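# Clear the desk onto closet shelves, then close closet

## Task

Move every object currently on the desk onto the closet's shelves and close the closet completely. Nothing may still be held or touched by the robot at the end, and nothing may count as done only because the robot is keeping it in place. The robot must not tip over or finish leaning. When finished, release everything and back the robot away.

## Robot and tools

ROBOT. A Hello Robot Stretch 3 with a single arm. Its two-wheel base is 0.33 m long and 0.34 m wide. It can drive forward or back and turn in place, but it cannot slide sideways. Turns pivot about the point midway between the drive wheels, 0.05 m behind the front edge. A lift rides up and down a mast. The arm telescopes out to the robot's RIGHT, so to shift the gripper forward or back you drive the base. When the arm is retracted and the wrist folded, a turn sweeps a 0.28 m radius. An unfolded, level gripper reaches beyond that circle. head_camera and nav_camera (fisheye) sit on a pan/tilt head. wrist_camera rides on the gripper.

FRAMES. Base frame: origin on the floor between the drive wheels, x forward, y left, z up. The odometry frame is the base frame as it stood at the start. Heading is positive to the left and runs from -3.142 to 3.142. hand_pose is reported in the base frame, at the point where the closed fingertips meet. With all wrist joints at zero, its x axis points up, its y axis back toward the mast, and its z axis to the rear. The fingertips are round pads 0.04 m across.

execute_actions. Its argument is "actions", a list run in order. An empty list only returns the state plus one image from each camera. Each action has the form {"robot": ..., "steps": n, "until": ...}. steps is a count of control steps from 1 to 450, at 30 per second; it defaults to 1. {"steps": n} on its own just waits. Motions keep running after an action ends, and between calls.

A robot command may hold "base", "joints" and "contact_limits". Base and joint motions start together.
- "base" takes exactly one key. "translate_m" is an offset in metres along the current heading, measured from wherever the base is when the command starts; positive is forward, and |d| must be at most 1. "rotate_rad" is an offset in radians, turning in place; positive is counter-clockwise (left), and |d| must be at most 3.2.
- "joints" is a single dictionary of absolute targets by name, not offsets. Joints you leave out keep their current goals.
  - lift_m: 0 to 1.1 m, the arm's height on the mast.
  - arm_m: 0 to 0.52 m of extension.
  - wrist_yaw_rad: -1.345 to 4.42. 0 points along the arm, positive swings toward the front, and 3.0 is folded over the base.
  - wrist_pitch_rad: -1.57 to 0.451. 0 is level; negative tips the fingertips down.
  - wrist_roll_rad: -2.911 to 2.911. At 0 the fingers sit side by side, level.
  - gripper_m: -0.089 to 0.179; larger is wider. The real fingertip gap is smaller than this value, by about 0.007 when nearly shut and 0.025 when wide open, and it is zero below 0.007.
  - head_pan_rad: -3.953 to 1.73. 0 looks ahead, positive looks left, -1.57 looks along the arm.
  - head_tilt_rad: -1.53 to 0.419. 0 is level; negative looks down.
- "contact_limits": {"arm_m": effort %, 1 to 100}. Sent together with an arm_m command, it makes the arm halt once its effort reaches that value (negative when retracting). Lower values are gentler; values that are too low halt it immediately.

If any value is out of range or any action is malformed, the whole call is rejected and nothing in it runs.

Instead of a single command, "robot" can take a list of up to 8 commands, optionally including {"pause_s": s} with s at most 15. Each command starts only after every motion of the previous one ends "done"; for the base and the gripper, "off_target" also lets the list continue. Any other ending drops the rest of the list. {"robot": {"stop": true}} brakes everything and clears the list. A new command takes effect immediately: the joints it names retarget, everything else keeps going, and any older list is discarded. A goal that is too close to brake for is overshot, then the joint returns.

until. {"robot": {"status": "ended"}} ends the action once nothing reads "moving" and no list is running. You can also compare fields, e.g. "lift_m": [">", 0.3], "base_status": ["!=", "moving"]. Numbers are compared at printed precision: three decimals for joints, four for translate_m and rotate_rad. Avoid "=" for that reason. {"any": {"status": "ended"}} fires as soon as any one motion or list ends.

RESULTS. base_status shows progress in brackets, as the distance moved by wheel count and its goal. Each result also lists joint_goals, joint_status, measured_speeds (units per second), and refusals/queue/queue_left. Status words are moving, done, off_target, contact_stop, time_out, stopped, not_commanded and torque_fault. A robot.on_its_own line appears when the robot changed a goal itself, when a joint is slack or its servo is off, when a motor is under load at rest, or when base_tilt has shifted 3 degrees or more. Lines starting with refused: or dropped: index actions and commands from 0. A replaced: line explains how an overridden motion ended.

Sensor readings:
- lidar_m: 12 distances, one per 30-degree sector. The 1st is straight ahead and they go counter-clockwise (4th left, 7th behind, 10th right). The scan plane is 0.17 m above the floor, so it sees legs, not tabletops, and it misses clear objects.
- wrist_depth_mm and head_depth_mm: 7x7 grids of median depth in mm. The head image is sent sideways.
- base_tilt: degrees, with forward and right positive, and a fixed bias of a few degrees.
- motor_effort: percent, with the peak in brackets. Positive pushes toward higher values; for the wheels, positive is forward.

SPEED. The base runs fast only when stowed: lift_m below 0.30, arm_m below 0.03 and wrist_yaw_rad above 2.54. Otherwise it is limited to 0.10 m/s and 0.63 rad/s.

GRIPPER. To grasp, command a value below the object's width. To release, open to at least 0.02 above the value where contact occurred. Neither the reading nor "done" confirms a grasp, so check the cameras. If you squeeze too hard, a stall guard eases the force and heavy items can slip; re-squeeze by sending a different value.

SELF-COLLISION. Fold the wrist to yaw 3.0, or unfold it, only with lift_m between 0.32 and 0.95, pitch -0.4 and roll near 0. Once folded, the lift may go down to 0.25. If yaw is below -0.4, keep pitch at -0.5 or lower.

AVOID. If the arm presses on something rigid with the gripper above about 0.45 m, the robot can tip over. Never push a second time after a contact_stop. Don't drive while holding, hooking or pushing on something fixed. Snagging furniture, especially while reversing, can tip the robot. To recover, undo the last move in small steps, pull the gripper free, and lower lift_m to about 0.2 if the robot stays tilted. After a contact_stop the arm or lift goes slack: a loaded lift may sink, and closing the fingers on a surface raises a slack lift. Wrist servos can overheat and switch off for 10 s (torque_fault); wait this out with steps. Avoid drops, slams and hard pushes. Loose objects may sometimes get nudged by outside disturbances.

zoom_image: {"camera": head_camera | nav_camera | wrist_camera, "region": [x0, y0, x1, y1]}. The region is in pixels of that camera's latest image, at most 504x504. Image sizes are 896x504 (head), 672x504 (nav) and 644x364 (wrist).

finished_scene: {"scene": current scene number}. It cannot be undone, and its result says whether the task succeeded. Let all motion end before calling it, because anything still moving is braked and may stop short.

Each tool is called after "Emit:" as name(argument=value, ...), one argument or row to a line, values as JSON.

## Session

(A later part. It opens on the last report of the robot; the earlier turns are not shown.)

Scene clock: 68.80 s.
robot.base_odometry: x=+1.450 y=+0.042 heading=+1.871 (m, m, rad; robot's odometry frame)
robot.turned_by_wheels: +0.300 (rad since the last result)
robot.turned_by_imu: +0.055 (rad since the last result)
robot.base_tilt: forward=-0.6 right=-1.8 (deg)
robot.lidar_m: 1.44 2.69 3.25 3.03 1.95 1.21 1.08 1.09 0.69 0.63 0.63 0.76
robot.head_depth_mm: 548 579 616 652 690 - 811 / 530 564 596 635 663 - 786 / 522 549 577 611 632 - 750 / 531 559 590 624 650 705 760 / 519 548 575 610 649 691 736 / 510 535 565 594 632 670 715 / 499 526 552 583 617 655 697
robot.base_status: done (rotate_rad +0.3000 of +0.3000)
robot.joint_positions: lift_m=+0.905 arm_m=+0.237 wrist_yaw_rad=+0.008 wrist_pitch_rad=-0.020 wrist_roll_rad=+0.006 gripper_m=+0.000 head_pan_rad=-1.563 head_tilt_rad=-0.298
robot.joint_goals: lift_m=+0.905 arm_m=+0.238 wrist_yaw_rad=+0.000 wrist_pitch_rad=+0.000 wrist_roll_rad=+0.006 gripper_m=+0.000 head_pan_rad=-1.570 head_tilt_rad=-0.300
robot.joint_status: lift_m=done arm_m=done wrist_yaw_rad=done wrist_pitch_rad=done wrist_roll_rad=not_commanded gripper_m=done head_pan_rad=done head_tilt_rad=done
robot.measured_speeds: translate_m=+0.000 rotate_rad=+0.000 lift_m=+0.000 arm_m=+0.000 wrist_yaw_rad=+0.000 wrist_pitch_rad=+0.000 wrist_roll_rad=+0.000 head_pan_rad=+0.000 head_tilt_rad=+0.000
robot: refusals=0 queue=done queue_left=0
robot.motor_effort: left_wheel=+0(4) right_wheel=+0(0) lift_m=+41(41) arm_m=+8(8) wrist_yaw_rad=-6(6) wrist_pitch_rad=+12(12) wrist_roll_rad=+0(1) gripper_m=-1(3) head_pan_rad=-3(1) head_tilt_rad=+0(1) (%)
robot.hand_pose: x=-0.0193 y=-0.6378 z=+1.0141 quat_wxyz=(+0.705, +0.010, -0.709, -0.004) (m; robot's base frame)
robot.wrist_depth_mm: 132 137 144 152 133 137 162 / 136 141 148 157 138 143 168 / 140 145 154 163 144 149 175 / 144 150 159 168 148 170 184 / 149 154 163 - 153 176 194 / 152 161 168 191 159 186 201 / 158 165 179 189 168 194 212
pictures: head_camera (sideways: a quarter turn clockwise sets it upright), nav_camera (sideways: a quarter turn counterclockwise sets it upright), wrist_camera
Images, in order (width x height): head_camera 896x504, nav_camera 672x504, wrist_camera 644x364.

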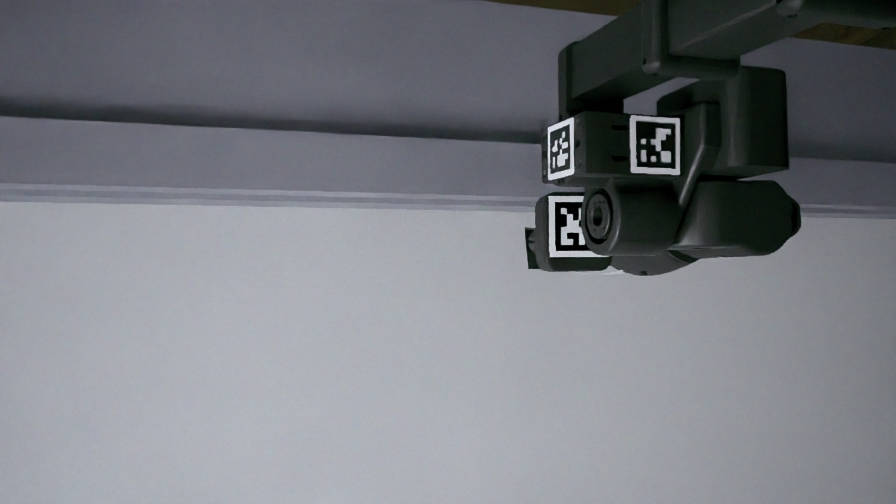

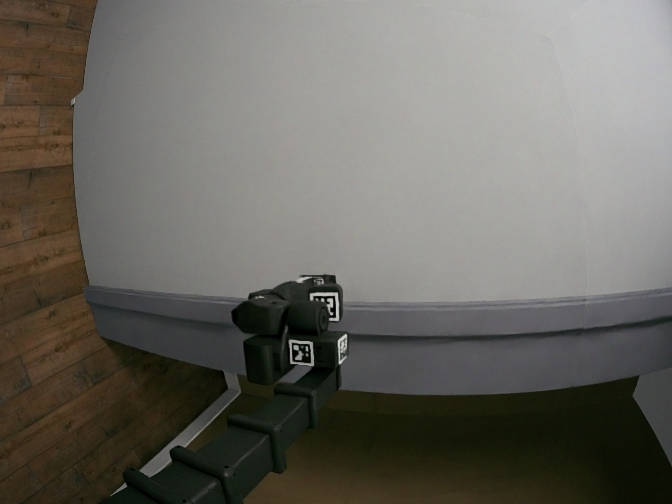

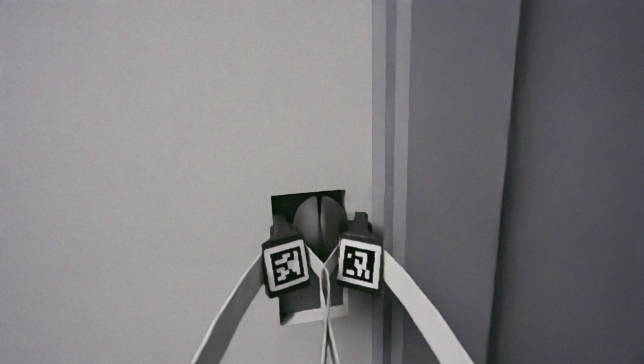

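Emit:
execute_actions(
  actions=[
    {"robot":[{"joints":{"arm_m":0.0}},{"base":{"translate_m":0.5},"joints":{"wrist_yaw_rad":1.57,"head_pan_rad":-0.6,"head_tilt_rad":-0.5}},{"base":{"rotate_rad":-1.45}},{"joints":{"arm_m":0.4}}],"steps":450,"until":{"robot":{"status":"ended"}}},
  ],
)

Scene clock: 94.97 s.
robot.base_odometry: x=+1.302 y=+0.520 heading=+0.421 (m, m, rad; robot's odometry frame)
robot.turned_by_wheels: -1.450 (rad since the last result)
robot.turned_by_imu: -1.447 (rad since the last result)
robot.base_tilt: forward=-0.5 right=-1.7 (deg)
robot.lidar_m: 0.53 0.58 0.76 2.20 2.24 2.90 3.08 2.41 1.68 1.58 0.81 0.56
robot.head_depth_mm: 681 777 884 1024 1841 1578 1304 / 659 721 790 877 1003 1174 1293 / 603 660 724 809 912 1054 1227 / 555 603 661 726 805 917 1056 / 516 556 604 661 728 810 919 / 482 516 558 604 659 729 809 / 451 482 516 557 604 662 731
robot.base_status: done (rotate_rad -1.4498 of -1.4500)
robot.joint_positions: lift_m=+0.905 arm_m=+0.345 wrist_yaw_rad=+1.568 wrist_pitch_rad=-0.016 wrist_roll_rad=+0.006 gripper_m=+0.000 head_pan_rad=-0.607 head_tilt_rad=-0.494
robot.joint_goals: lift_m=+0.905 arm_m=+0.400 wrist_yaw_rad=+1.570 wrist_pitch_rad=+0.000 wrist_roll_rad=+0.006 gripper_m=+0.000 head_pan_rad=-0.600 head_tilt_rad=-0.500
robot.joint_status: lift_m=done arm_m=moving wrist_yaw_rad=done wrist_pitch_rad=done wrist_roll_rad=not_commanded gripper_m=done head_pan_rad=done head_tilt_rad=done
robot.measured_speeds: translate_m=+0.000 rotate_rad=+0.000 lift_m=+0.000 arm_m=+0.126 wrist_yaw_rad=+0.000 wrist_pitch_rad=+0.000 wrist_roll_rad=+0.000 head_pan_rad=+0.000 head_tilt_rad=+0.000
robot: refusals=0 queue=running queue_left=0
robot.motor_effort: left_wheel=+4(8) right_wheel=-6(11) lift_m=+41(41) arm_m=+1(8) wrist_yaw_rad=+1(7) wrist_pitch_rad=+9(11) wrist_roll_rad=-1(1) gripper_m=-3(3) head_pan_rad=+3(28) head_tilt_rad=-2(15) (%)
robot.hand_pose: x=+0.2345 y=-0.4909 z=+1.0151 quat_wxyz=(+0.504, +0.505, -0.498, +0.494) (m; robot's base frame)
robot.wrist_depth_mm: 416 426 442 459 449 459 - / 432 447 455 468 473 471 - / 442 456 474 478 488 501 - / 461 473 484 498 494 512 - / 479 487 507 - 517 526 - / 494 503 521 534 537 564 - / 523 527 540 556 549 586 -
pictures: head_camera (sideways: a quarter turn clockwise sets it upright), nav_camera (sideways: a quarter turn counterclockwise sets it upright), wrist_camera
Images, in order (width x height): head_camera 896x504, nav_camera 672x504, wrist_camera 644x364.

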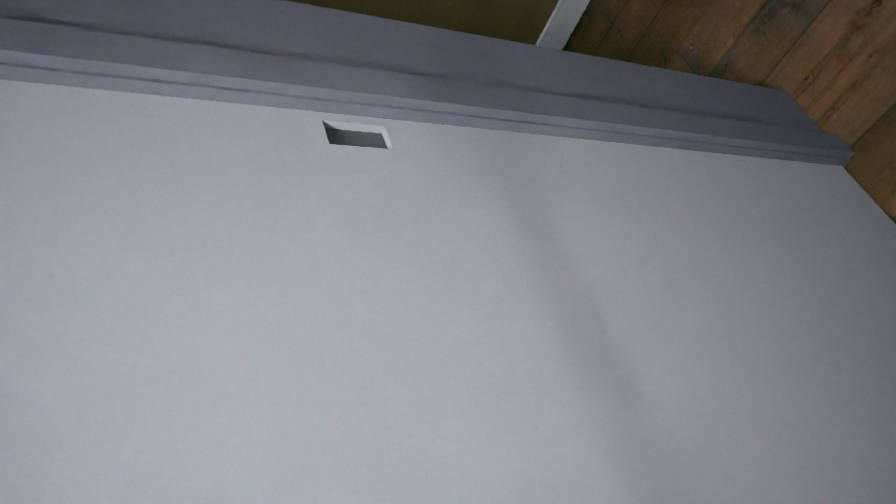

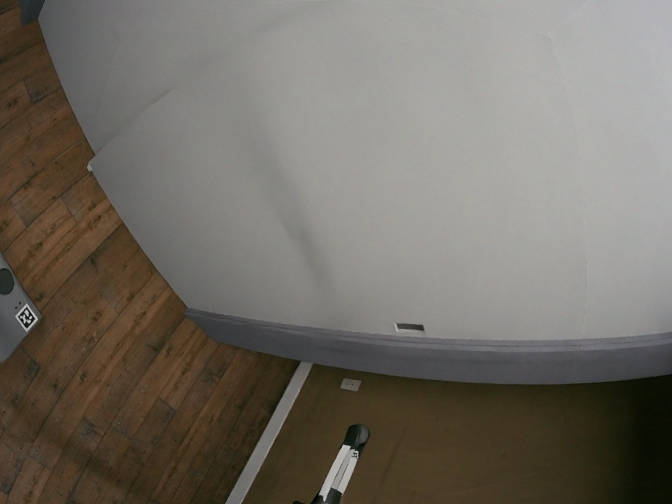

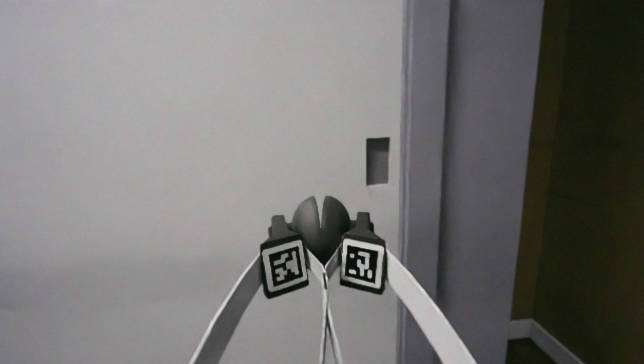

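Emit:
execute_actions(
  actions=[
    {"robot":{"base":{"translate_m":0.2},"joints":{"arm_m":0.435}},"steps":200,"until":{"robot":{"status":"ended"}}},
  ],
)

Scene clock: 100.13 s.
robot.base_odometry: x=+1.485 y=+0.601 heading=+0.421 (m, m, rad; robot's odometry frame)
robot.turned_by_wheels: +0.000 (rad since the last result)
robot.turned_by_imu: +0.002 (rad since the last result)
robot.base_tilt: forward=-0.5 right=-1.7 (deg)
robot.lidar_m: 0.33 0.33 0.50 0.90 2.25 2.92 3.30 2.37 1.66 1.56 0.50 0.35
robot.head_depth_mm: 427 476 536 618 722 855 1030 / 388 428 476 538 617 726 877 / 355 388 429 478 538 617 726 / 328 355 389 429 477 538 619 / 304 328 356 389 428 477 540 / 287 304 329 356 389 429 479 / - 287 305 329 356 390 430
robot.base_status: done (translate_m +0.2000 of +0.2000)
robot.joint_positions: lift_m=+0.905 arm_m=+0.435 wrist_yaw_rad=+1.568 wrist_pitch_rad=-0.016 wrist_roll_rad=+0.006 gripper_m=+0.000 head_pan_rad=-0.607 head_tilt_rad=-0.494
robot.joint_goals: lift_m=+0.905 arm_m=+0.435 wrist_yaw_rad=+1.570 wrist_pitch_rad=+0.000 wrist_roll_rad=+0.006 gripper_m=+0.000 head_pan_rad=-0.600 head_tilt_rad=-0.500
robot.joint_status: lift_m=done arm_m=done wrist_yaw_rad=done wrist_pitch_rad=done wrist_roll_rad=not_commanded gripper_m=done head_pan_rad=done head_tilt_rad=done
robot.measured_speeds: translate_m=+0.000 rotate_rad=+0.000 lift_m=+0.000 arm_m=+0.000 wrist_yaw_rad=+0.000 wrist_pitch_rad=+0.000 wrist_roll_rad=+0.000 head_pan_rad=+0.000 head_tilt_rad=+0.000
robot: refusals=0 queue=done queue_left=0
robot.motor_effort: left_wheel=+3(8) right_wheel=-5(7) lift_m=+41(41) arm_m=+3(2) wrist_yaw_rad=+0(0) wrist_pitch_rad=+9(9) wrist_roll_rad=-1(1) gripper_m=-3(3) head_pan_rad=+4(4) head_tilt_rad=-2(2) (%)
robot.hand_pose: x=+0.2345 y=-0.5804 z=+1.0151 quat_wxyz=(+0.504, +0.505, -0.498, +0.494) (m; robot's base frame)
robot.wrist_depth_mm: 255 261 266 273 252 268 877 / 262 269 276 284 262 282 860 / 268 278 285 292 270 290 904 / 281 285 295 310 282 303 934 / 292 299 301 - 291 317 963 / 301 304 311 331 308 325 - / 309 319 329 336 317 343 -
pictures: head_camera (sideways: a quarter turn clockwise sets it upright), nav_camera (sideways: a quarter turn counterclockwise sets it upright), wrist_camera
Images, in order (width x height): head_camera 896x504, nav_camera 672x504, wrist_camera 644x364.

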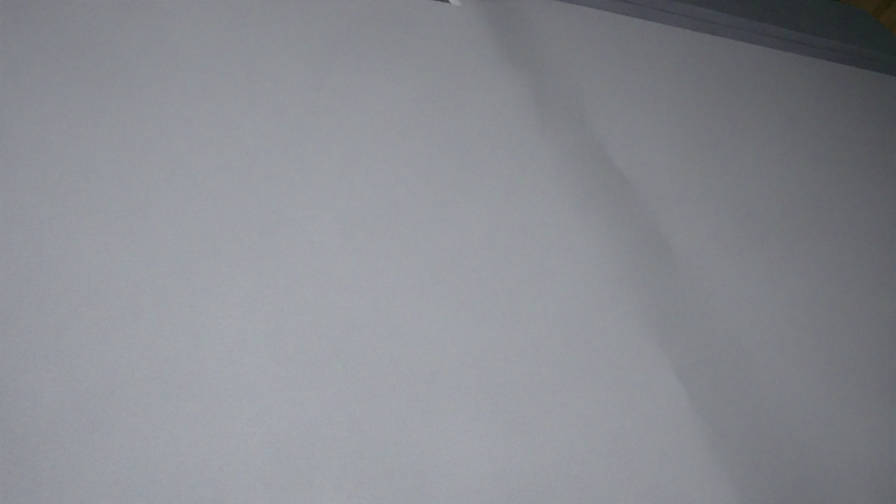

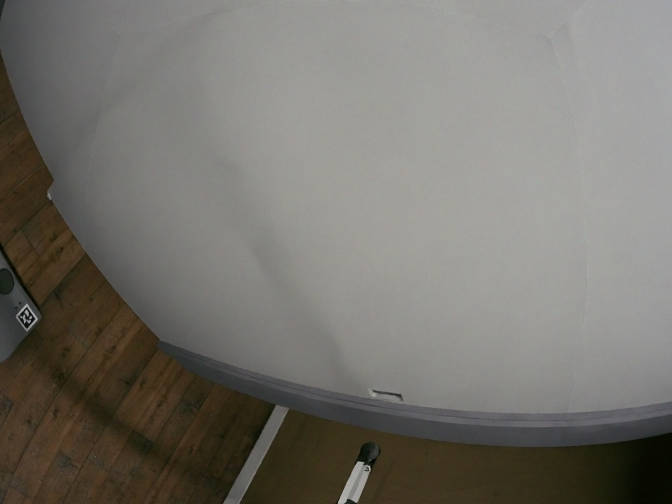

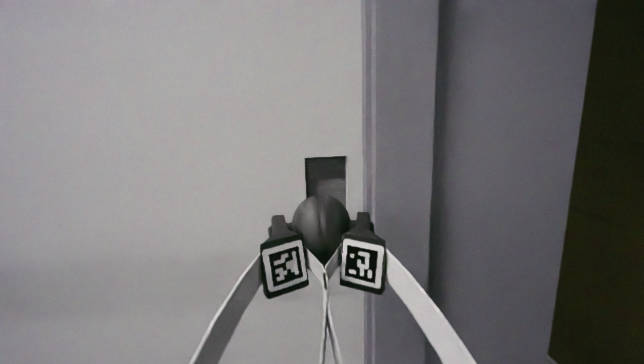

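Emit:
execute_actions(
  actions=[
    {"robot":[{"base":{"translate_m":0.135},"joints":{"arm_m":0.44,"lift_m":0.9}},{"joints":{"arm_m":0.2},"contact_limits":{"arm_m":25}}],"steps":300,"until":{"robot":{"status":"ended"}}},
  ],
)

Scene clock: 108.57 s.
robot.base_odometry: x=+1.608 y=+0.657 heading=+0.420 (m, m, rad; robot's odometry frame)
robot.turned_by_wheels: -0.001 (rad since the last result)
robot.turned_by_imu: -0.069 (rad since the last result)
robot.base_tilt: forward=-0.6 right=-1.7 (deg)
robot.lidar_m: 0.19 0.19 0.24 0.59 2.24 2.77 3.43 2.59 1.69 1.55 0.32 0.21
robot.head_depth_mm: - 291 323 374 430 578 913 / - - 290 317 366 435 536 / - - - 289 311 359 425 / - - - - 287 307 352 / - - - - - - 302 / - - - - - - - / - - - - - - -
robot.base_status: done (translate_m +0.1349 of +0.1350)
robot.joint_positions: lift_m=+0.900 arm_m=+0.201 wrist_yaw_rad=+1.545 wrist_pitch_rad=-0.024 wrist_roll_rad=+0.006 gripper_m=+0.000 head_pan_rad=-0.607 head_tilt_rad=-0.497
robot.joint_goals: lift_m=+0.900 arm_m=+0.200 wrist_yaw_rad=+1.570 wrist_pitch_rad=+0.000 wrist_roll_rad=+0.006 gripper_m=+0.000 head_pan_rad=-0.600 head_tilt_rad=-0.500
robot.joint_status: lift_m=done arm_m=done wrist_yaw_rad=done wrist_pitch_rad=done wrist_roll_rad=not_commanded gripper_m=done head_pan_rad=done head_tilt_rad=done
robot.measured_speeds: translate_m=+0.000 rotate_rad=+0.000 lift_m=+0.000 arm_m=+0.000 wrist_yaw_rad=+0.000 wrist_pitch_rad=+0.000 wrist_roll_rad=+0.000 head_pan_rad=+0.000 head_tilt_rad=+0.000
robot: refusals=0 queue=done queue_left=0
robot.motor_effort: left_wheel=-13(47) right_wheel=+31(50) lift_m=+17(42) arm_m=-3(8) wrist_yaw_rad=+15(49) wrist_pitch_rad=+15(16) wrist_roll_rad=+0(0) gripper_m=-5(10) head_pan_rad=+2(3) head_tilt_rad=-1(2) (%)
robot.contact_limits: arm_m 25 (drawing in: default 15, maximum 25; extending or still: default 22, maximum 35)
robot.hand_pose: x=+0.2341 y=-0.3521 z=+1.0088 quat_wxyz=(+0.511, +0.501, -0.501, +0.486) (m; robot's base frame)
robot.wrist_depth_mm: 135 140 148 155 601 475 259 / 139 145 152 160 490 479 261 / 144 149 158 165 633 488 263 / 148 155 164 172 679 500 268 / 153 159 169 - 592 520 272 / 159 166 175 194 710 512 275 / 165 172 183 196 764 520 278
pictures: head_camera (sideways: a quarter turn clockwise sets it upright), nav_camera (sideways: a quarter turn counterclockwise sets it upright), wrist_camera
Images, in order (width x height): head_camera 896x504, nav_camera 672x504, wrist_camera 644x364.

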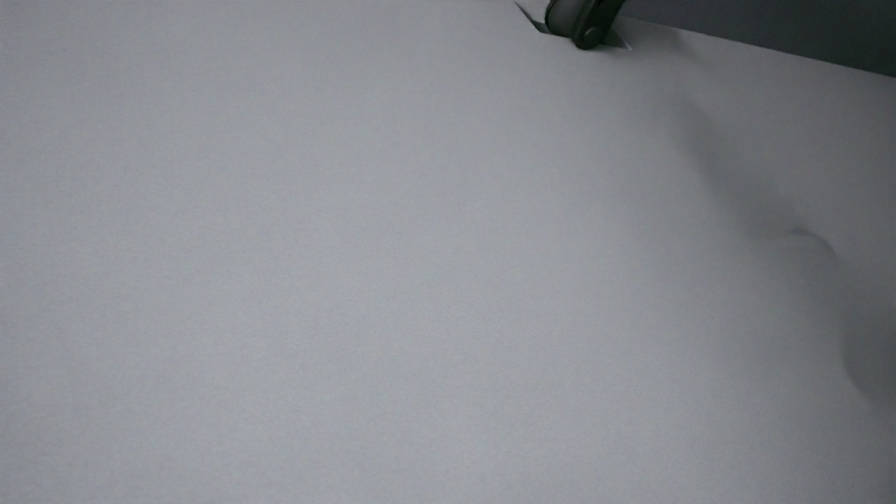

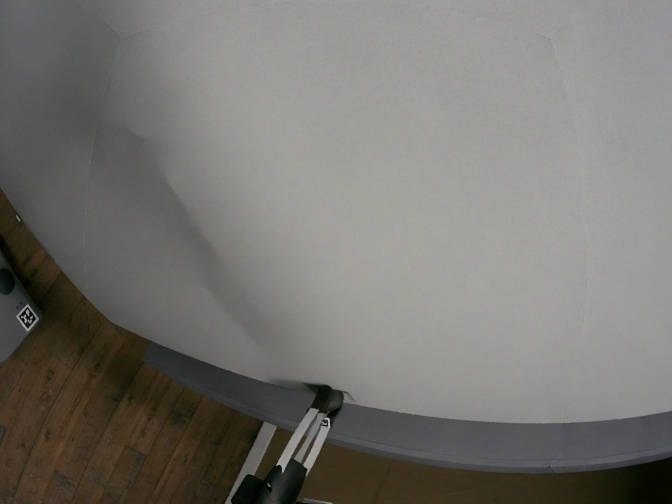

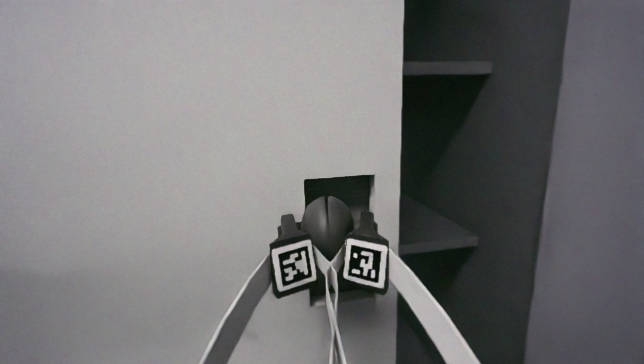

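Emit:
execute_actions(
  actions=[
    {"robot":[{"base":{"translate_m":-0.025},"joints":{"lift_m":0.9}},{"joints":{"arm_m":0.0},"contact_limits":{"arm_m":25}},{"base":{"translate_m":-0.25}},{"joints":{"head_pan_rad":-0.5,"head_tilt_rad":-0.5}}],"steps":300,"until":{"robot":{"status":"ended"}}},
  ],
)

Scene clock: 120.90 s.
robot.base_odometry: x=+1.357 y=+0.544 heading=+0.421 (m, m, rad; robot's odometry frame)
robot.turned_by_wheels: +0.001 (rad since the last result)
robot.turned_by_imu: -0.004 (rad since the last result)
robot.base_tilt: forward=-0.6 right=-1.7 (deg)
robot.lidar_m: 0.46 0.46 0.63 2.18 2.20 2.72 3.17 2.67 1.74 1.59 0.81 0.50
robot.head_depth_mm: 666 707 761 826 955 1187 1287 / 835 883 929 913 976 1049 1226 / 510 940 1007 1134 1249 1305 1285 / 468 508 558 618 684 774 891 / 436 472 512 559 616 691 781 / 409 438 473 514 564 620 696 / 383 410 441 477 517 566 625
robot.base_status: done (translate_m -0.2500 of -0.2500)
robot.joint_positions: lift_m=+0.900 arm_m=+0.000 wrist_yaw_rad=+1.430 wrist_pitch_rad=-0.022 wrist_roll_rad=+0.006 gripper_m=+0.000 head_pan_rad=-0.507 head_tilt_rad=-0.497
robot.joint_goals: lift_m=+0.900 arm_m=+0.000 wrist_yaw_rad=+1.433 wrist_pitch_rad=+0.000 wrist_roll_rad=+0.006 gripper_m=+0.000 head_pan_rad=-0.500 head_tilt_rad=-0.500
robot.joint_status: lift_m=done arm_m=done wrist_yaw_rad=done wrist_pitch_rad=done wrist_roll_rad=not_commanded gripper_m=done head_pan_rad=done head_tilt_rad=done
robot.measured_speeds: translate_m=+0.000 rotate_rad=+0.000 lift_m=+0.000 arm_m=+0.000 wrist_yaw_rad=+0.000 wrist_pitch_rad=+0.000 wrist_roll_rad=+0.000 head_pan_rad=+0.000 head_tilt_rad=+0.000
robot: refusals=0 queue=done queue_left=0
robot.on_its_own: wrist_yaw_rad is held at +1.433, not at your +1.570, by its stall guard, which is not easing now
robot.motor_effort: left_wheel=+1(15) right_wheel=-1(42) lift_m=+18(17) arm_m=-2(7) wrist_yaw_rad=+1(48) wrist_pitch_rad=+13(14) wrist_roll_rad=+0(0) gripper_m=-4(14) head_pan_rad=+2(10) head_tilt_rad=-1(1) (%)
robot.contact_limits: arm_m 25 (drawing in: default 15, maximum 25; extending or still: default 22, maximum 35)
robot.hand_pose: x=+0.2318 y=-0.1812 z=+1.0095 quat_wxyz=(+0.538, +0.471, -0.530, +0.456) (m; robot's base frame)
robot.wrist_depth_mm: 321 335 359 392 429 572 510 / 328 344 369 411 449 582 529 / 327 356 379 428 474 581 557 / 341 364 397 440 877 597 574 / 350 378 414 - 878 594 613 / 361 391 418 478 920 612 - / 375 405 443 483 541 647 -
pictures: head_camera (sideways: a quarter turn clockwise sets it upright), nav_camera (sideways: a quarter turn counterclockwise sets it upright), wrist_camera
Images, in order (width x height): head_camera 896x504, nav_camera 672x504, wrist_camera 644x364.

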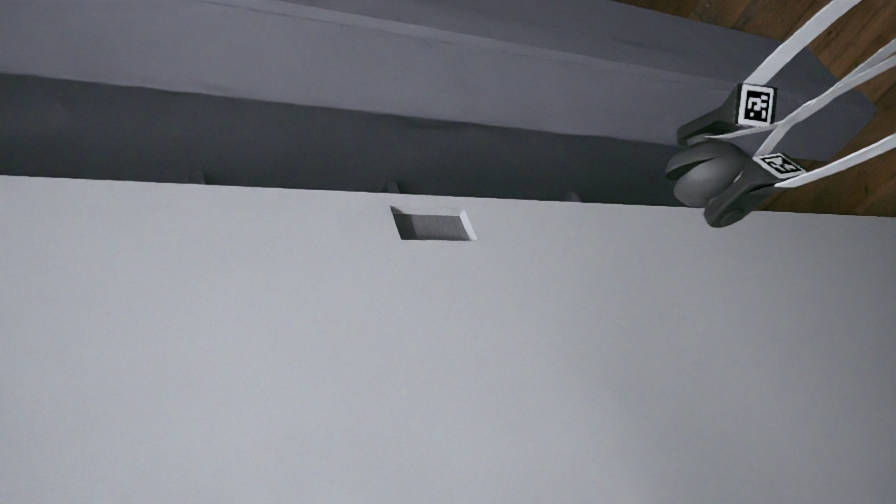

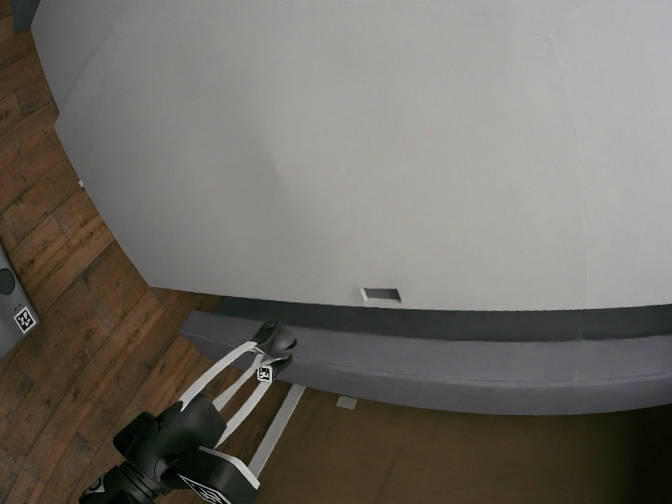

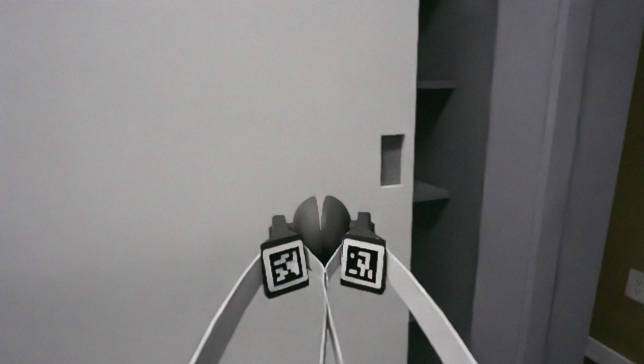

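Emit:
execute_actions(
  actions=[
    {"steps":45},
  ],
)

Scene clock: 128.33 s.
robot.base_odometry: x=+1.357 y=+0.544 heading=+0.421 (m, m, rad; robot's odometry frame)
robot.turned_by_wheels: +0.000 (rad since the last result)
robot.turned_by_imu: +0.001 (rad since the last result)
robot.base_tilt: forward=-0.6 right=-1.7 (deg)
robot.lidar_m: 0.46 0.46 0.63 2.18 2.20 2.72 3.16 2.68 1.74 1.59 0.81 0.50
robot.head_depth_mm: 668 708 765 830 958 1189 1290 / 833 884 933 911 977 1051 1235 / 512 940 1013 1120 1243 1303 1278 / 468 509 555 617 683 772 888 / 436 472 513 559 618 689 780 / 408 438 473 515 561 620 693 / 383 410 440 476 517 566 626
robot.base_status: done (translate_m -0.2500 of -0.2500)
robot.joint_positions: lift_m=+0.900 arm_m=+0.000 wrist_yaw_rad=+1.430 wrist_pitch_rad=-0.022 wrist_roll_rad=+0.006 gripper_m=+0.000 head_pan_rad=-0.507 head_tilt_rad=-0.497
robot.joint_goals: lift_m=+0.900 arm_m=+0.000 wrist_yaw_rad=+1.433 wrist_pitch_rad=+0.000 wrist_roll_rad=+0.006 gripper_m=+0.000 head_pan_rad=-0.500 head_tilt_rad=-0.500
robot.joint_status: lift_m=done arm_m=done wrist_yaw_rad=done wrist_pitch_rad=done wrist_roll_rad=not_commanded gripper_m=done head_pan_rad=done head_tilt_rad=done
robot.measured_speeds: translate_m=+0.000 rotate_rad=+0.000 lift_m=+0.000 arm_m=+0.000 wrist_yaw_rad=+0.000 wrist_pitch_rad=+0.000 wrist_roll_rad=+0.000 head_pan_rad=+0.000 head_tilt_rad=+0.000
robot: refusals=0 queue=done queue_left=0
robot.on_its_own: wrist_yaw_rad is held at +1.433, not at your +1.570, by its stall guard, which is not easing now
robot.motor_effort: left_wheel=+1(1) right_wheel=-1(1) lift_m=+18(18) arm_m=-2(2) wrist_yaw_rad=+1(0) wrist_pitch_rad=+13(13) wrist_roll_rad=+0(0) gripper_m=-3(3) head_pan_rad=+2(3) head_tilt_rad=-1(2) (%)
robot.contact_limits: arm_m 25 (drawing in: default 15, maximum 25; extending or still: default 22, maximum 35)
robot.hand_pose: x=+0.2318 y=-0.1812 z=+1.0095 quat_wxyz=(+0.538, +0.471, -0.530, +0.456) (m; robot's base frame)
robot.wrist_depth_mm: 318 333 361 391 433 557 506 / 324 345 374 405 443 578 527 / 331 356 381 419 468 578 545 / 344 362 398 438 858 596 582 / 357 374 405 - 905 607 624 / 358 393 423 476 900 619 - / 372 401 447 482 535 638 -
pictures: head_camera (sideways: a quarter turn clockwise sets it upright), nav_camera (sideways: a quarter turn counterclockwise sets it upright), wrist_camera
Images, in order (width x height): head_camera 896x504, nav_camera 672x504, wrist_camera 644x364.

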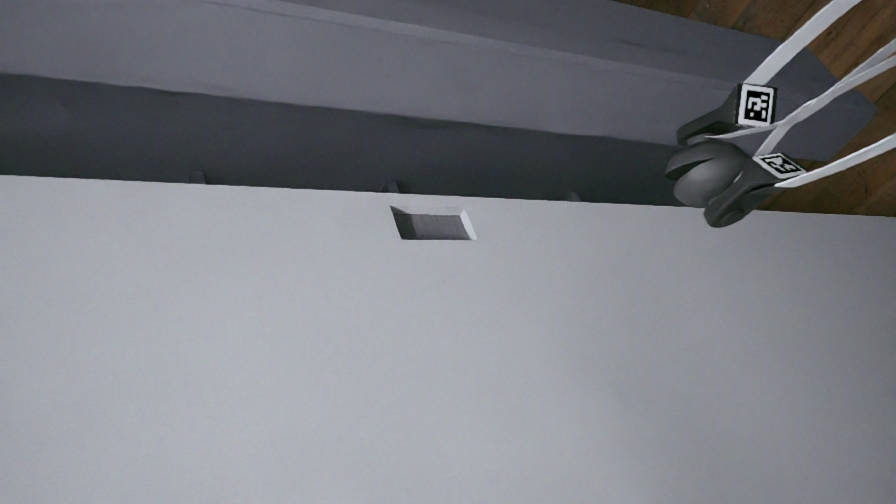

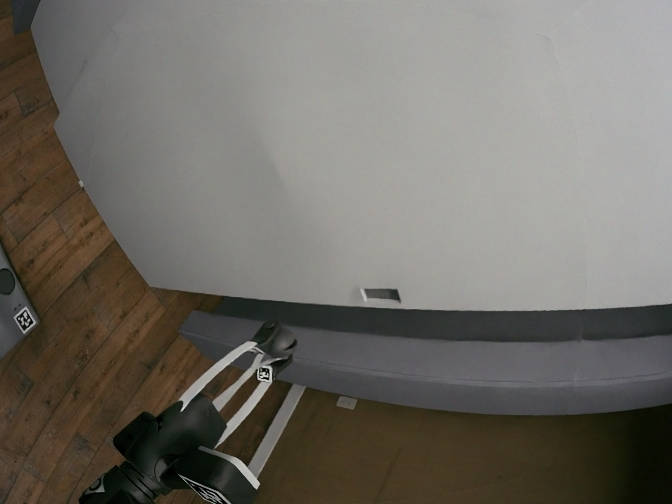

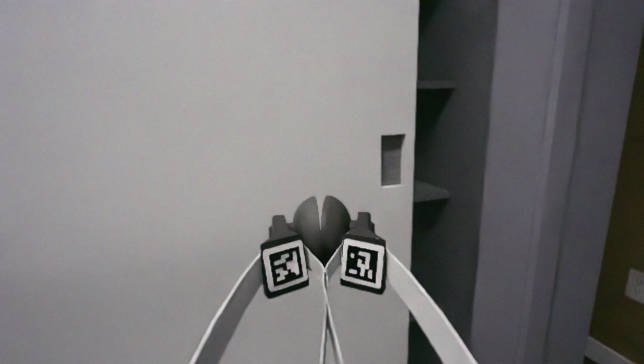

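Emit:
execute_actions(
  actions=[
    {"robot":[{"base":{"rotate_rad":1.8},"joints":{"wrist_yaw_rad":1.57}},{"base":{"translate_m":0.45}},{"base":{"rotate_rad":-1.57}},{"joints":{"arm_m":0.4,"head_pan_rad":-0.7}}],"steps":450,"until":{"robot":{"status":"ended"}}},
  ],
)

Scene clock: 147.70 s.
robot.base_odometry: x=+1.084 y=+0.902 heading=+0.651 (m, m, rad; robot's odometry frame)
robot.turned_by_wheels: +0.230 (rad since the last result)
robot.turned_by_imu: +0.236 (rad since the last result)
robot.base_tilt: forward=-0.6 right=-1.7 (deg)
robot.lidar_m: 0.54 0.58 1.77 1.73 1.85 2.69 3.56 2.66 2.08 2.04 0.65 0.51
robot.head_depth_mm: 613 677 765 869 1032 1211 1297 / 565 621 690 779 887 1037 1234 / 524 573 631 706 793 908 1059 / 489 532 581 642 713 804 932 / 458 494 538 590 651 731 825 / 431 463 501 546 599 661 740 / 407 436 470 507 560 636 732
robot.base_status: done (rotate_rad -1.5698 of -1.5700)
robot.joint_positions: lift_m=+0.900 arm_m=+0.257 wrist_yaw_rad=+1.568 wrist_pitch_rad=-0.021 wrist_roll_rad=+0.006 gripper_m=+0.000 head_pan_rad=-0.693 head_tilt_rad=-0.497
robot.joint_goals: lift_m=+0.900 arm_m=+0.400 wrist_yaw_rad=+1.570 wrist_pitch_rad=+0.000 wrist_roll_rad=+0.006 gripper_m=+0.000 head_pan_rad=-0.700 head_tilt_rad=-0.500
robot.joint_status: lift_m=done arm_m=moving wrist_yaw_rad=done wrist_pitch_rad=done wrist_roll_rad=not_commanded gripper_m=done head_pan_rad=done head_tilt_rad=done
robot.measured_speeds: translate_m=+0.000 rotate_rad=+0.000 lift_m=+0.000 arm_m=+0.140 wrist_yaw_rad=+0.000 wrist_pitch_rad=+0.000 wrist_roll_rad=+0.000 head_pan_rad=+0.000 head_tilt_rad=+0.000
robot: refusals=0 queue=running queue_left=0
robot.motor_effort: left_wheel=+4(8) right_wheel=-6(8) lift_m=+17(18) arm_m=+4(3) wrist_yaw_rad=+0(3) wrist_pitch_rad=+12(13) wrist_roll_rad=+0(0) gripper_m=-3(3) head_pan_rad=-1(11) head_tilt_rad=-1(2) (%)
robot.hand_pose: x=+0.2343 y=-0.4032 z=+1.0096 quat_wxyz=(+0.505, +0.506, -0.496, +0.492) (m; robot's base frame)
robot.wrist_depth_mm: 421 372 364 357 347 342 338 / 434 385 376 364 363 356 347 / 447 401 390 384 371 368 362 / 471 453 405 400 386 383 374 / 499 473 420 - 401 396 384 / 518 491 440 432 418 407 403 / 539 521 463 448 440 424 419
pictures: head_camera (sideways: a quarter turn clockwise sets it upright), nav_camera (sideways: a quarter turn counterclockwise sets it upright), wrist_camera
Images, in order (width x height): head_camera 896x504, nav_camera 672x504, wrist_camera 644x364.

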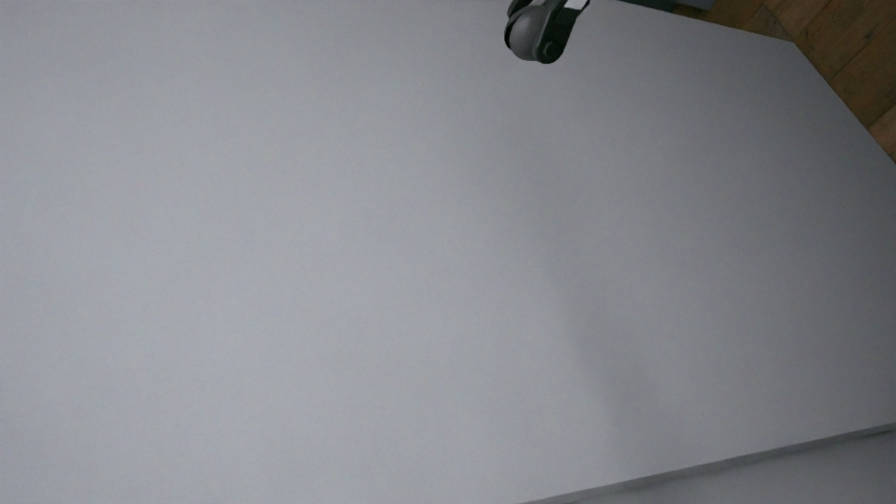

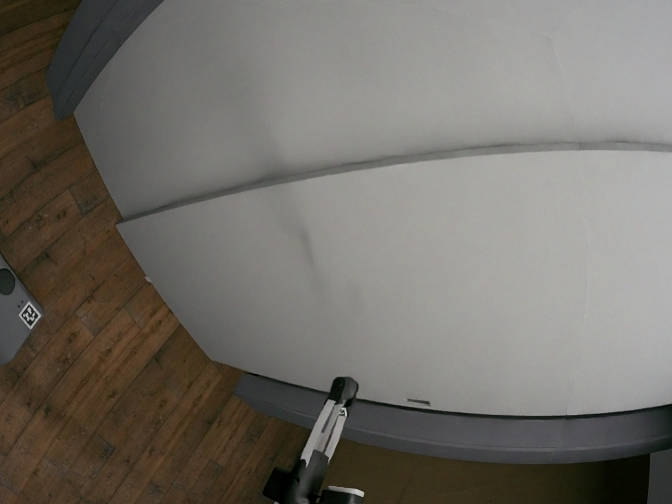

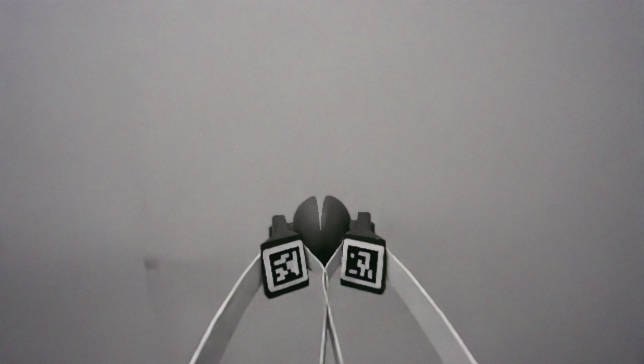

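Emit:
execute_actions(
  actions=[
    {"robot":{"joints":{"arm_m":0.52}},"steps":200,"until":{"robot":{"status":"ended"}}},
  ],
)

Scene clock: 152.00 s.
robot.base_odometry: x=+1.084 y=+0.902 heading=+0.651 (m, m, rad; robot's odometry frame)
robot.turned_by_wheels: +0.000 (rad since the last result)
robot.turned_by_imu: +0.001 (rad since the last result)
robot.base_tilt: forward=-0.6 right=-1.6 (deg)
robot.lidar_m: 0.54 0.58 1.77 1.73 1.84 2.69 3.55 2.65 2.07 2.04 0.65 0.52
robot.head_depth_mm: 613 680 761 869 1006 1219 1315 / 565 621 692 778 891 1037 1224 / 526 574 630 703 791 910 1064 / 490 532 580 644 717 808 933 / 460 496 538 591 651 727 824 / 432 464 501 547 599 663 742 / 408 437 471 508 557 638 731
robot.base_status: done (rotate_rad -1.5698 of -1.5700)
robot.joint_positions: lift_m=+0.900 arm_m=+0.517 wrist_yaw_rad=+1.568 wrist_pitch_rad=-0.021 wrist_roll_rad=+0.006 gripper_m=+0.000 head_pan_rad=-0.693 head_tilt_rad=-0.497
robot.joint_goals: lift_m=+0.900 arm_m=+0.520 wrist_yaw_rad=+1.570 wrist_pitch_rad=+0.000 wrist_roll_rad=+0.006 gripper_m=+0.000 head_pan_rad=-0.700 head_tilt_rad=-0.500
robot.joint_status: lift_m=done arm_m=done wrist_yaw_rad=done wrist_pitch_rad=done wrist_roll_rad=not_commanded gripper_m=done head_pan_rad=done head_tilt_rad=done
robot.measured_speeds: translate_m=+0.000 rotate_rad=+0.000 lift_m=+0.000 arm_m=+0.000 wrist_yaw_rad=+0.000 wrist_pitch_rad=+0.000 wrist_roll_rad=+0.000 head_pan_rad=+0.000 head_tilt_rad=+0.000
robot: refusals=0 queue=done queue_left=0
robot.motor_effort: left_wheel=+4(4) right_wheel=-6(6) lift_m=+17(17) arm_m=+3(1) wrist_yaw_rad=+1(0) wrist_pitch_rad=+12(12) wrist_roll_rad=+0(0) gripper_m=-3(3) head_pan_rad=-1(2) head_tilt_rad=-3(1) (%)
robot.hand_pose: x=+0.2343 y=-0.6624 z=+1.0096 quat_wxyz=(+0.505, +0.506, -0.496, +0.492) (m; robot's base frame)
robot.wrist_depth_mm: 354 349 344 334 329 327 648 / 371 359 351 349 338 336 628 / 383 377 375 361 354 344 701 / 396 396 387 373 368 366 692 / 421 400 392 - 373 373 667 / 438 428 414 409 404 388 688 / 459 446 432 428 411 411 707
pictures: head_camera (sideways: a quarter turn clockwise sets it upright), nav_camera (sideways: a quarter turn counterclockwise sets it upright), wrist_camera
Images, in order (width x height): head_camera 896x504, nav_camera 672x504, wrist_camera 644x364.

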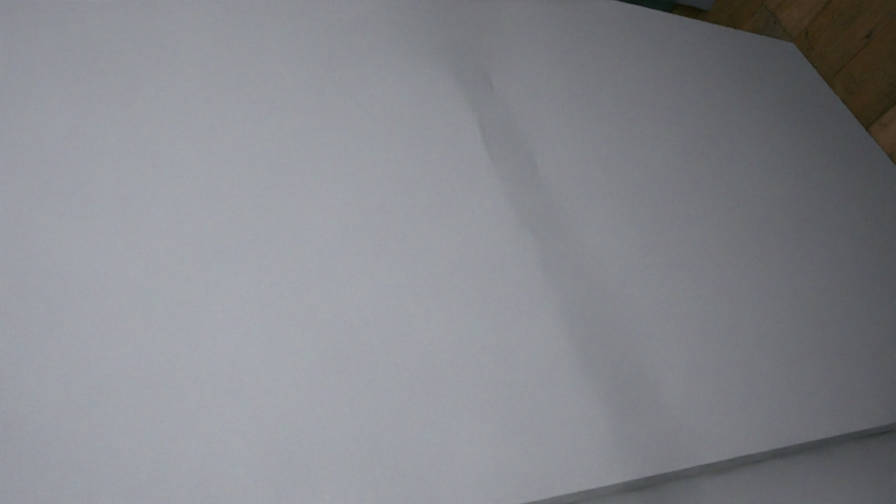

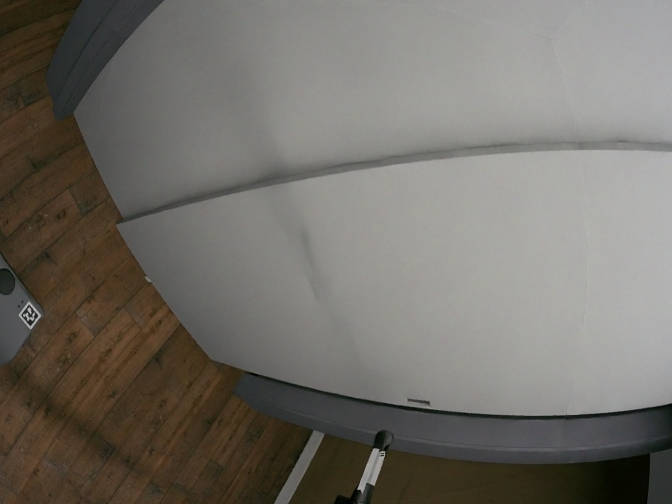

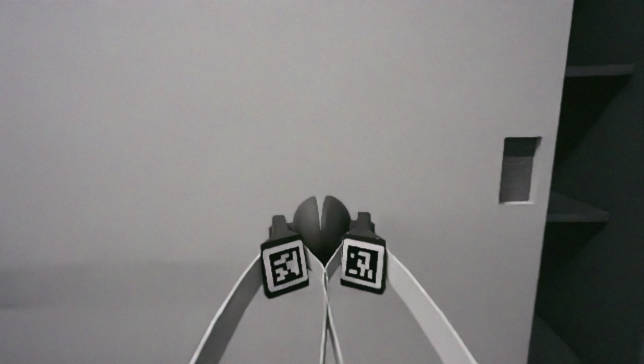

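Emit:
execute_actions(
  actions=[
    {"robot":[{"joints":{"arm_m":0.0}},{"base":{"rotate_rad":0.8}},{"base":{"translate_m":-0.42}},{"base":{"rotate_rad":-0.8}},{"base":{"translate_m":0.27},"joints":{"arm_m":0.5}}],"steps":450,"until":{"robot":{"status":"ended"}}},
    {"steps":300,"until":{"robot":{"status":"ended"}}},
  ],
)

Scene clock: 175.23 s.
robot.base_odometry: x=+1.249 y=+0.649 heading=+0.651 (m, m, rad; robot's odometry frame)
robot.turned_by_wheels: +0.000 (rad since the last result)
robot.turned_by_imu: +0.001 (rad since the last result)
robot.base_tilt: forward=-0.5 right=-1.7 (deg)
robot.lidar_m: 0.50 0.58 0.81 2.03 2.17 3.16 3.13 2.29 1.76 1.73 0.65 0.50
robot.head_depth_mm: 918 996 1064 1032 1102 1208 1302 / 563 622 689 775 1293 1425 1321 / 524 570 629 703 791 907 1065 / 488 530 580 642 713 804 928 / 458 496 537 588 650 725 822 / 430 462 500 543 598 659 741 / 406 435 467 505 550 605 669
robot.base_status: done (translate_m +0.2700 of +0.2700)
robot.joint_positions: lift_m=+0.900 arm_m=+0.500 wrist_yaw_rad=+1.569 wrist_pitch_rad=-0.021 wrist_roll_rad=+0.006 gripper_m=+0.000 head_pan_rad=-0.693 head_tilt_rad=-0.497
robot.joint_goals: lift_m=+0.900 arm_m=+0.500 wrist_yaw_rad=+1.570 wrist_pitch_rad=+0.000 wrist_roll_rad=+0.006 gripper_m=+0.000 head_pan_rad=-0.700 head_tilt_rad=-0.500
robot.joint_status: lift_m=done arm_m=done wrist_yaw_rad=done wrist_pitch_rad=done wrist_roll_rad=not_commanded gripper_m=done head_pan_rad=done head_tilt_rad=done
robot.measured_speeds: translate_m=+0.000 rotate_rad=+0.000 lift_m=+0.000 arm_m=+0.000 wrist_yaw_rad=+0.000 wrist_pitch_rad=+0.000 wrist_roll_rad=+0.000 head_pan_rad=+0.000 head_tilt_rad=+0.000
robot: refusals=0 queue=done queue_left=0
robot.motor_effort: left_wheel=+3(9) right_wheel=-5(8) lift_m=+17(17) arm_m=+3(5) wrist_yaw_rad=+0(0) wrist_pitch_rad=+12(13) wrist_roll_rad=+0(1) gripper_m=-3(3) head_pan_rad=-2(2) head_tilt_rad=-1(0) (%)
robot.hand_pose: x=+0.2343 y=-0.6452 z=+1.0096 quat_wxyz=(+0.505, +0.506, -0.496, +0.493) (m; robot's base frame)
robot.wrist_depth_mm: 355 346 344 - 933 363 296 / 367 364 355 699 876 357 310 / 383 374 367 - - 364 318 / 401 388 388 908 897 361 335 / 412 410 398 - 922 368 348 / 431 427 411 - 990 379 363 / 466 446 424 611 811 377 378
pictures: head_camera (sideways: a quarter turn clockwise sets it upright), nav_camera (sideways: a quarter turn counterclockwise sets it upright), wrist_camera
Images, in order (width x height): head_camera 896x504, nav_camera 672x504, wrist_camera 644x364.

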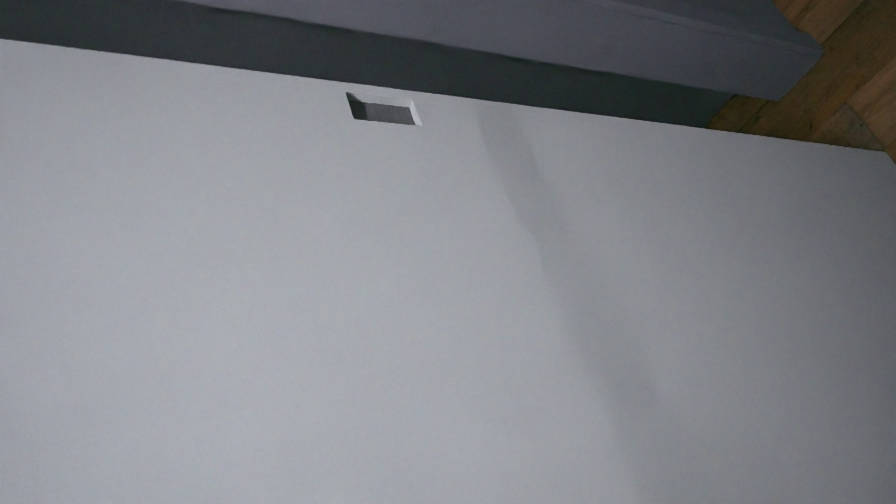

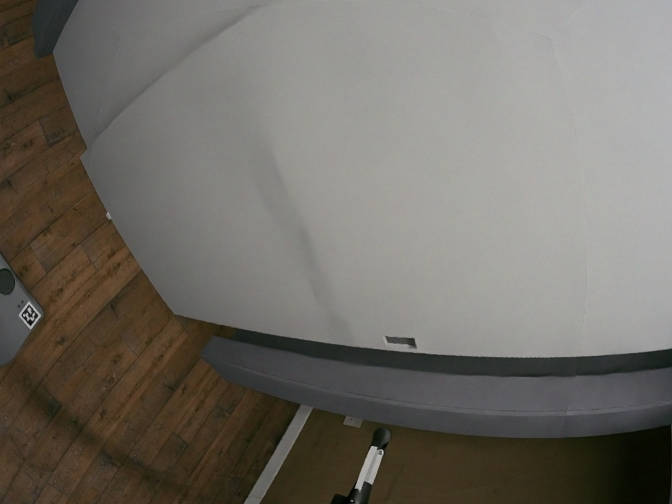

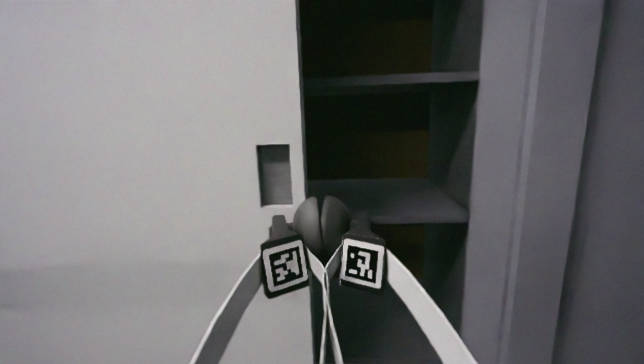

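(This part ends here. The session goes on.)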